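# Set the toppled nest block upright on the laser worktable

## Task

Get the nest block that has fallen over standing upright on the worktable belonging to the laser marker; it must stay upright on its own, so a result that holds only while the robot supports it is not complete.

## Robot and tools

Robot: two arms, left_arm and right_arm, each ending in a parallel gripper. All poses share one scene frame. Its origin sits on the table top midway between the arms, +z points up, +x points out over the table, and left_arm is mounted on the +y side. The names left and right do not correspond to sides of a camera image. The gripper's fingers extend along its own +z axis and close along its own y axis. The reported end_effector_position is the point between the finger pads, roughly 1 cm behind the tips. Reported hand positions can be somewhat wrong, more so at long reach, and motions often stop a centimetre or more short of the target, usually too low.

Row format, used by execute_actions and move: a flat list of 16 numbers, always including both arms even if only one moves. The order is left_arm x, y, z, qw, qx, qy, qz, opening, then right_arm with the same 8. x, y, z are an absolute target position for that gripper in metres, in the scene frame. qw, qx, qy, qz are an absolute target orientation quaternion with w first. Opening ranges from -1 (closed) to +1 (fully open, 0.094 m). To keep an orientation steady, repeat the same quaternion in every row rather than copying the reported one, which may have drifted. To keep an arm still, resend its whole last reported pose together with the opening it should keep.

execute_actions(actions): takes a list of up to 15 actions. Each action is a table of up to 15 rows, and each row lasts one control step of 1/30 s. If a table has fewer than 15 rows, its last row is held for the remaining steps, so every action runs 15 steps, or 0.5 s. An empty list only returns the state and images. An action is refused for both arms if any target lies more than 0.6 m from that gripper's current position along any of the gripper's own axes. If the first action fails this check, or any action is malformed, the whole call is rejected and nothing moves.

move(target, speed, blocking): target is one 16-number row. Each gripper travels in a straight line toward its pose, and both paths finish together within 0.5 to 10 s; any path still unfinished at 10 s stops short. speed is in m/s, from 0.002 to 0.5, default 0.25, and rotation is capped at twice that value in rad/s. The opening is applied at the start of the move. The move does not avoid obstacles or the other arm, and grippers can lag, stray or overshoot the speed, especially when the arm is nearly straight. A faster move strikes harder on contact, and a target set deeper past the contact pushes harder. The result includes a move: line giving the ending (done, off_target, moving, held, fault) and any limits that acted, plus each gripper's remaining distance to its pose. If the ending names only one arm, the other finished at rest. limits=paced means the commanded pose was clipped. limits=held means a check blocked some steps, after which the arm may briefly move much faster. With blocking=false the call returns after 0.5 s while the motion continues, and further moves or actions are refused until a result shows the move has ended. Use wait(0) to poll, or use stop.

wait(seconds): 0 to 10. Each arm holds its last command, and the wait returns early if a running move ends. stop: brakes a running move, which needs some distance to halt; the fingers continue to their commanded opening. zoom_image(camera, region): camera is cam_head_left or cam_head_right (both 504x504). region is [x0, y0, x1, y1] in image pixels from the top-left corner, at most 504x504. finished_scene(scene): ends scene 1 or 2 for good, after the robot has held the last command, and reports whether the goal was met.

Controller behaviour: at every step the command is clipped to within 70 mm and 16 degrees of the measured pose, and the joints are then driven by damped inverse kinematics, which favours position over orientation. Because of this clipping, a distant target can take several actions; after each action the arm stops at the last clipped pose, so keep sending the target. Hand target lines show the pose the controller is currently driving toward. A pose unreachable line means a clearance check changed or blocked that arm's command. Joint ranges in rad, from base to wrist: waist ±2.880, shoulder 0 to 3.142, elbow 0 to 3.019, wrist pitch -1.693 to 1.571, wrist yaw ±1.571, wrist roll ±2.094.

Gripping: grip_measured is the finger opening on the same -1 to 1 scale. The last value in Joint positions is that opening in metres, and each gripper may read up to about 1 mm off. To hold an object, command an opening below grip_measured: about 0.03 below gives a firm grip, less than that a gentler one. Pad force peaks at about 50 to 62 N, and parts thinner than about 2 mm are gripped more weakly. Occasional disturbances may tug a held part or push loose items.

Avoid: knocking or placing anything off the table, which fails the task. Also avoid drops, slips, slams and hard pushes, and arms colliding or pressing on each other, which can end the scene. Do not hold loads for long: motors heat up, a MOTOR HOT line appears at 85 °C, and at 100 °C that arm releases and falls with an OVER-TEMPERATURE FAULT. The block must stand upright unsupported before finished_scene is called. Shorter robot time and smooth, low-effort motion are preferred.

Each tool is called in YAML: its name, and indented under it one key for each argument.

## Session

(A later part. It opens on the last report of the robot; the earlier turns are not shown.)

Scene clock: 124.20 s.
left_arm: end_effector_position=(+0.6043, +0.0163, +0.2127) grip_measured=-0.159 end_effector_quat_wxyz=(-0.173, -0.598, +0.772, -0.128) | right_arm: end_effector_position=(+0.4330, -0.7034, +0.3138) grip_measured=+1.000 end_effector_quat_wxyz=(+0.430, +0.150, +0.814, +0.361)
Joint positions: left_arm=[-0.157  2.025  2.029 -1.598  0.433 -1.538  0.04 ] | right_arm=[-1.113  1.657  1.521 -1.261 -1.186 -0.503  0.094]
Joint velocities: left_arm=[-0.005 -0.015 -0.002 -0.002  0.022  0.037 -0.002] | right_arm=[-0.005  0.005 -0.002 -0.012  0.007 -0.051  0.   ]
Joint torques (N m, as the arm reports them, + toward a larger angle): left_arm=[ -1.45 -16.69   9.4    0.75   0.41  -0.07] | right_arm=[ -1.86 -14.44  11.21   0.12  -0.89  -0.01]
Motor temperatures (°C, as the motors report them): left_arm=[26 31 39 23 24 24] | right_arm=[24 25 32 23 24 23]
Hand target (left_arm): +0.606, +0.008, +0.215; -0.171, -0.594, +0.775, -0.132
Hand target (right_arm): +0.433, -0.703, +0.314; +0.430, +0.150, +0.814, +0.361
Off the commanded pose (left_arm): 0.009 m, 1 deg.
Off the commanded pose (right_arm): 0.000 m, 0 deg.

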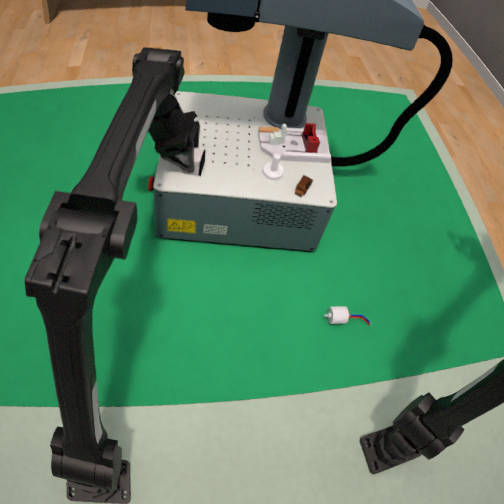

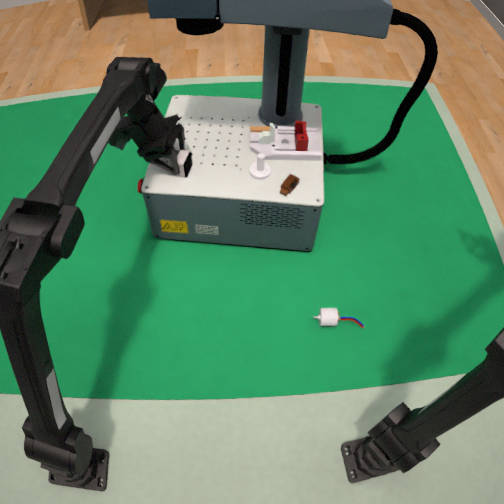

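move:
  target: [0.59,0.02,0.265,-0.171,-0.594,0.774,-0.132,-0.2, 0.433,-0.7034,0.3138,0.43,0.15,0.814,0.361,1]
  speed: 0.08

move:
  target: [0.64,0.0,0.26,0.524,0.182,0.823,-0.116,-0.2, 0.433,-0.7034,0.3138,0.43,0.15,0.814,0.361,1]
  speed: 0.25

zoom_image:
  camera: "cam_head_right"
  region: [130, 90, 250, 210]

Scene clock: 130.27 s.
left_arm: end_effector_position=(+0.5832, +0.0211, +0.2352) grip_measured=-0.159 end_effector_quat_wxyz=(-0.186, -0.601, +0.769, -0.112) | right_arm: end_effector_position=(+0.4330, -0.7034, +0.3138) grip_measured=+1.000 end_effector_quat_wxyz=(+0.430, +0.150, +0.814, +0.361)
Joint positions: left_arm=[-0.157  1.988  2.029 -1.677  0.433 -1.538  0.04 ] | right_arm=[-1.113  1.657  1.521 -1.261 -1.186 -0.503  0.094]
Joint velocities: left_arm=[-0.015  0.005 -0.002  0.017 -0.066 -0.081  0.   ] | right_arm=[ 0.005 -0.015  0.002 -0.022  0.066 -0.051  0.   ]
Joint torques (N m, as the arm reports them, + toward a larger angle): left_arm=[ -0.34 -17.67  12.05  -0.14   0.39   0.07] | right_arm=[ -2.02 -14.26  11.17   0.13  -0.89   0.01]
Motor temperatures (°C, as the motors report them): left_arm=[26 31 40 23 24 24] | right_arm=[24 25 32 23 24 23]
Hand target (left_arm): +0.588, +0.020, +0.264; -0.171, -0.595, +0.775, -0.132
Hand target (right_arm): +0.433, -0.703, +0.314; +0.430, +0.150, +0.814, +0.361
Off the commanded pose (left_arm): 0.031 m, 3 deg.
Off the commanded pose (right_arm): 0.000 m, 0 deg.
move: off_target (left_arm)

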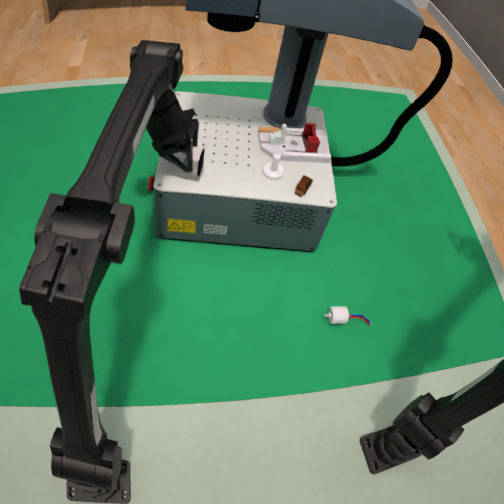

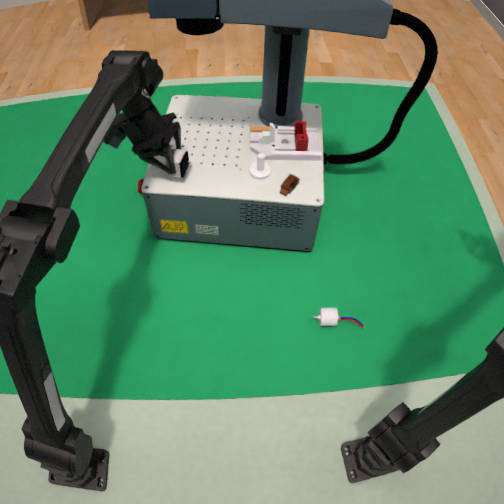

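Scene clock: 135.27 s.
left_arm: end_effector_position=(+0.6397, -0.0057, +0.2451) grip_measured=-0.160 end_effector_quat_wxyz=(+0.502, +0.179, +0.839, -0.110) | right_arm: end_effector_position=(+0.4330, -0.7034, +0.3138) grip_measured=+1.000 end_effector_quat_wxyz=(+0.430, +0.150, +0.814, +0.361)
Joint positions: left_arm=[-0.263  1.601  1.21  -0.103  0.084  0.039  0.039] | right_arm=[-1.113  1.657  1.521 -1.261 -1.186 -0.503  0.094]
Joint velocities: left_arm=[-0.005 -0.005  0.002 -0.007  0.051  0.022 -0.   ] | right_arm=[-0.005 -0.015  0.007 -0.007  0.037 -0.022  0.   ]
Joint torques (N m, as the arm reports them, + toward a larger angle): left_arm=[  0.35 -13.64   8.65   3.51   0.28   0.17] | right_arm=[ -1.84 -14.46  11.18   0.18  -0.89   0.02]
Motor temperatures (°C, as the motors report them): left_arm=[26 31 40 23 24 24] | right_arm=[24 25 32 23 24 23]
Hand target (left_arm): +0.642, +0.000, +0.261; +0.523, +0.182, +0.826, -0.107
Hand target (right_arm): +0.433, -0.703, +0.314; +0.430, +0.150, +0.814, +0.361
Off the commanded pose (left_arm): 0.016 m, 3 deg.
Off the commanded pose (right_arm): 0.000 m, 0 deg.
move: off_target (left_arm)

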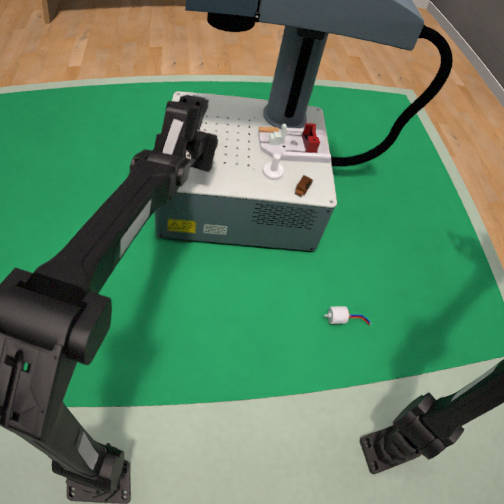

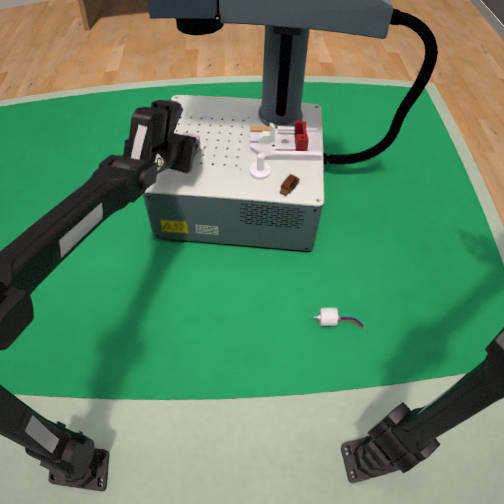

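Region (130, 90, 250, 210) of cam_head_right's 504x504 image, scaled by 4.200, with more detail than that image has.

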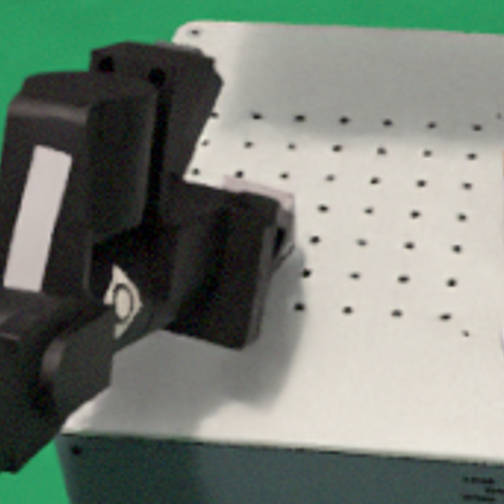

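move:
  target: [0.645,-0.005,0.212,0.538,0.18,0.815,-0.119,-0.2, 0.433,-0.7034,0.3138,0.43,0.15,0.814,0.361,1]
  speed: 0.03

Scene clock: 138.93 s.
left_arm: end_effector_position=(+0.6412, -0.0085, +0.2209) grip_measured=-0.160 end_effector_quat_wxyz=(+0.534, +0.181, +0.817, -0.119) | right_arm: end_effector_position=(+0.4330, -0.7034, +0.3138) grip_measured=+1.000 end_effector_quat_wxyz=(+0.430, +0.150, +0.814, +0.361)
Joint positions: left_arm=[-0.263  1.634  1.132  0.087  0.097  0.042  0.039] | right_arm=[-1.113  1.657  1.521 -1.261 -1.186 -0.503  0.094]
Joint velocities: left_arm=[-0.005 -0.024  0.002 -0.002 -0.095 -0.007  0.   ] | right_arm=[-0.005 -0.005 -0.002 -0.007  0.007 -0.051  0.   ]
Joint torques (N m, as the arm reports them, + toward a larger angle): left_arm=[  0.34 -10.9    8.2    3.49   0.26   0.02] | right_arm=[ -1.94 -14.45  11.17   0.18  -0.88   0.02]
Motor temperatures (°C, as the motors report them): left_arm=[26 31 40 23 24 24] | right_arm=[24 25 32 23 24 23]
Hand target (left_arm): +0.645, -0.005, +0.212; +0.538, +0.180, +0.815, -0.118
Hand target (right_arm): +0.433, -0.703, +0.314; +0.430, +0.150, +0.814, +0.361
Off the commanded pose (left_arm): 0.010 m, 1 deg.
Off the commanded pose (right_arm): 0.000 m, 0 deg.
move: done

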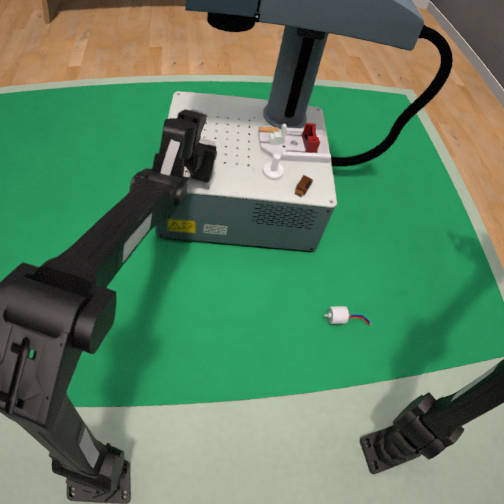

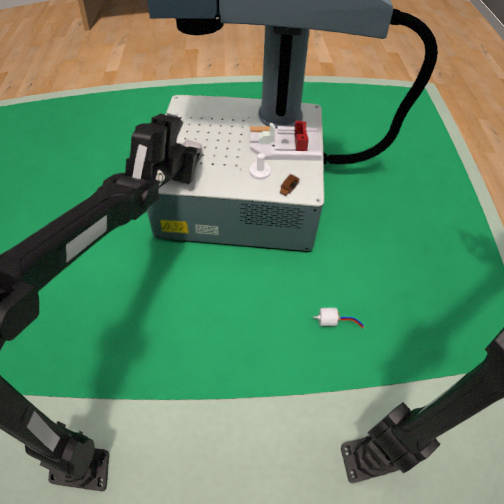

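move:
  target: [0.645,-0.005,0.198,0.53,0.181,0.82,-0.117,-0.2, 0.433,-0.7034,0.3138,0.43,0.15,0.814,0.361,1]
  speed: 0.025

Scene clock: 142.47 s.
left_arm: end_effector_position=(+0.6423, -0.0090, +0.2205) grip_measured=-0.160 end_effector_quat_wxyz=(+0.536, +0.181, +0.816, -0.120) | right_arm: end_effector_position=(+0.4330, -0.7034, +0.3138) grip_measured=+1.000 end_effector_quat_wxyz=(+0.430, +0.150, +0.814, +0.361)
Joint positions: left_arm=[-0.263  1.638  1.132  0.096  0.098  0.042  0.039] | right_arm=[-1.113  1.657  1.521 -1.261 -1.186 -0.503  0.094]
Joint velocities: left_arm=[-0.005 -0.015 -0.002 -0.002 -0.037  0.007 -0.001] | right_arm=[-0.005  0.005  0.002  0.007 -0.066  0.022  0.   ]
Joint torques (N m, as the arm reports them, + toward a larger angle): left_arm=[ 0.31 -9.95  7.61  3.3   0.24  0.03] | right_arm=[ -2.16 -14.51  11.24   0.18  -0.89   0.05]
Motor temperatures (°C, as the motors report them): left_arm=[26 31 40 23 24 24] | right_arm=[24 25 32 23 24 23]
Hand target (left_arm): +0.644, -0.005, +0.198; +0.530, +0.181, +0.820, -0.117
Hand target (right_arm): +0.433, -0.703, +0.314; +0.430, +0.150, +0.814, +0.361
Off the commanded pose (left_arm): 0.023 m, 1 deg.
Off the commanded pose (right_arm): 0.000 m, 0 deg.
move: off_target (left_arm)

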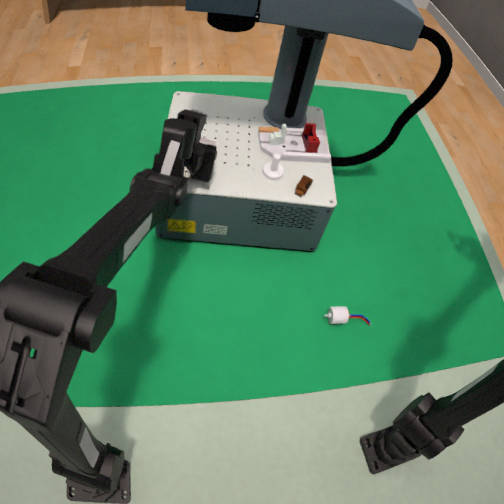

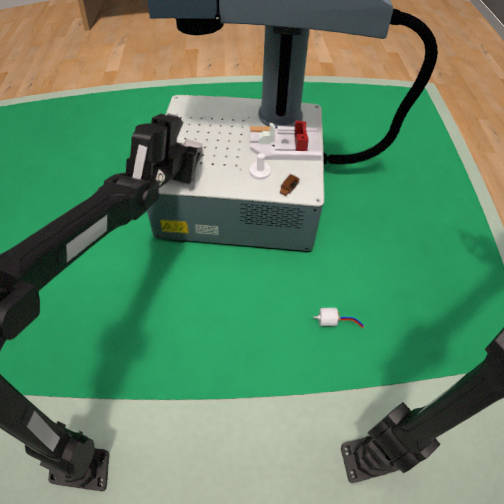

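Contact. Release and back out.

execute_actions:
  actions:
    - [[0.643,-0.008,0.22,0.536,0.181,0.816,-0.12,-0.2, 0.433,-0.7034,0.3138,0.43,0.15,0.814,0.361,1],[0.643,-0.008,0.22,0.536,0.181,0.816,-0.12,-0.2, 0.433,-0.7034,0.3138,0.43,0.15,0.814,0.361,1],[0.643,-0.008,0.22,0.536,0.181,0.816,-0.12,-0.2, 0.433,-0.7034,0.3138,0.43,0.15,0.814,0.361,1],[0.643,-0.008,0.22,0.536,0.181,0.816,-0.12,-0.2, 0.433,-0.7034,0.3138,0.43,0.15,0.814,0.361,1],[0.643,-0.008,0.22,0.536,0.181,0.816,-0.12,0.6, 0.433,-0.7034,0.3138,0.43,0.15,0.814,0.361,1]]

move:
  target: [0.52,0.05,0.26,0.536,0.181,0.816,-0.12,0.6, 0.433,-0.7034,0.3138,0.43,0.15,0.814,0.361,1]
  speed: 0.15

zoom_image:
  camera: "cam_head_right"
  region: [140, 110, 240, 210]

Scene clock: 150.50 s.
left_arm: end_effector_position=(+0.6423, -0.0090, +0.2205) grip_measured=+0.598 end_effector_quat_wxyz=(+0.536, +0.181, +0.816, -0.120) | right_arm: end_effector_position=(+0.4330, -0.7034, +0.3138) grip_measured=+1.000 end_effector_quat_wxyz=(+0.430, +0.150, +0.814, +0.361)
Joint positions: left_arm=[-0.263  1.638  1.132  0.096  0.098  0.042  0.075] | right_arm=[-1.113  1.657  1.521 -1.261 -1.186 -0.503  0.094]
Joint velocities: left_arm=[-0.015 -0.005  0.002  0.007 -0.066 -0.022 -0.   ] | right_arm=[-0.005 -0.005  0.002 -0.002  0.037 -0.081  0.   ]
Joint torques (N m, as the arm reports them, + toward a larger angle): left_arm=[ -0.15 -11.95   8.82   2.25   0.22   0.  ] | right_arm=[ -2.21 -14.16  11.19   0.19  -0.89   0.01]
Motor temperatures (°C, as the motors report them): left_arm=[26 30 39 24 24 24] | right_arm=[24 25 32 23 24 23]
Hand target (left_arm): +0.643, -0.008, +0.220; +0.536, +0.181, +0.816, -0.120
Hand target (right_arm): +0.433, -0.703, +0.314; +0.430, +0.150, +0.814, +0.361
Off the commanded pose (left_arm): 0.001 m, 0 deg.
Off the commanded pose (right_arm): 0.000 m, 0 deg.

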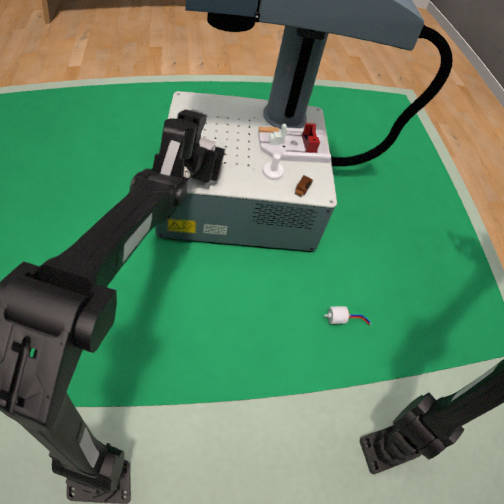

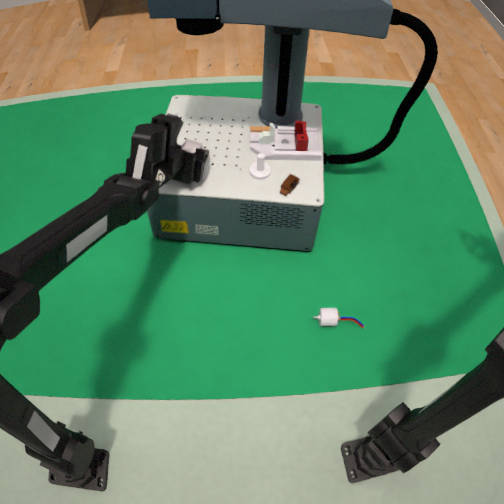

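Scene clock: 151.87 s.
left_arm: end_effector_position=(+0.5216, +0.0411, +0.2714) grip_measured=+0.598 end_effector_quat_wxyz=(+0.549, +0.179, +0.807, -0.126) | right_arm: end_effector_position=(+0.4330, -0.7034, +0.3138) grip_measured=+1.000 end_effector_quat_wxyz=(+0.430, +0.150, +0.814, +0.361)
Joint positions: left_arm=[-0.239  1.243  0.841  0.025  0.127  0.042  0.075] | right_arm=[-1.113  1.657  1.521 -1.261 -1.186 -0.503  0.094]
Joint velocities: left_arm=[-0.005  0.005  0.002 -0.012 -0.037 -0.007  0.001] | right_arm=[ 0.005 -0.005 -0.002  0.002  0.007  0.007  0.   ]
Joint torques (N m, as the arm reports them, + toward a larger angle): left_arm=[ 0.7  -7.25  8.29  1.52  0.27  0.13] | right_arm=[ -1.97 -14.52  11.18   0.21  -0.88   0.01]
Motor temperatures (°C, as the motors report them): left_arm=[26 30 39 24 24 24] | right_arm=[24 25 32 23 24 23]
Hand target (left_arm): +0.518, +0.048, +0.260; +0.536, +0.181, +0.816, -0.120
Hand target (right_arm): +0.433, -0.703, +0.314; +0.430, +0.150, +0.814, +0.361
Off the commanded pose (left_arm): 0.015 m, 2 deg.
Off the commanded pose (right_arm): 0.000 m, 0 deg.
move: off_target (left_arm)

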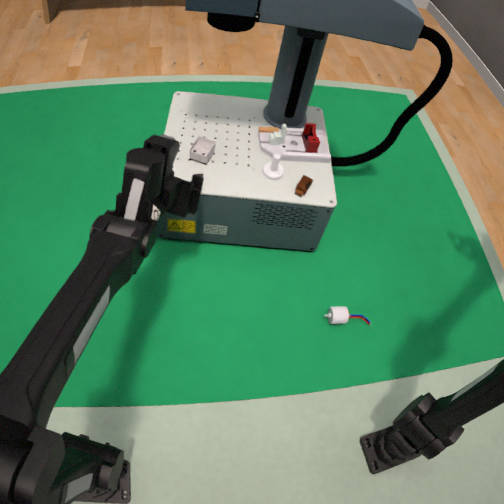

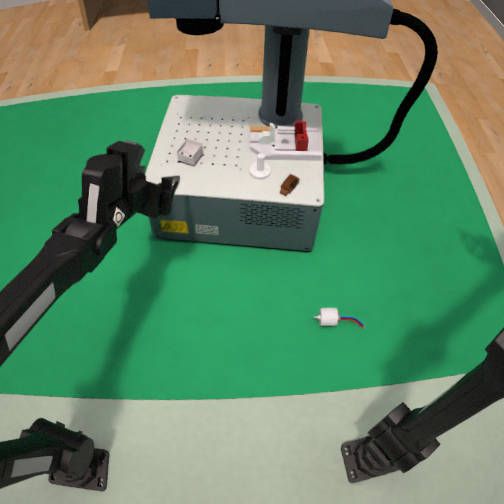

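Region (140, 110, 240, 210) of cam_head_right's 504x504 image, scaled by 5.040, with more detail than that image has.

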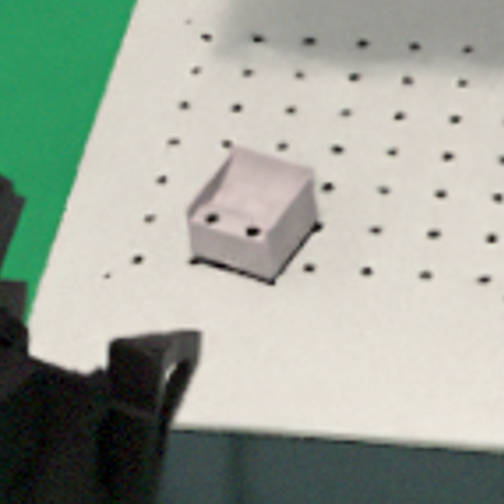

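finished_scene:
  scene: 2

The scene is finished: the task was done.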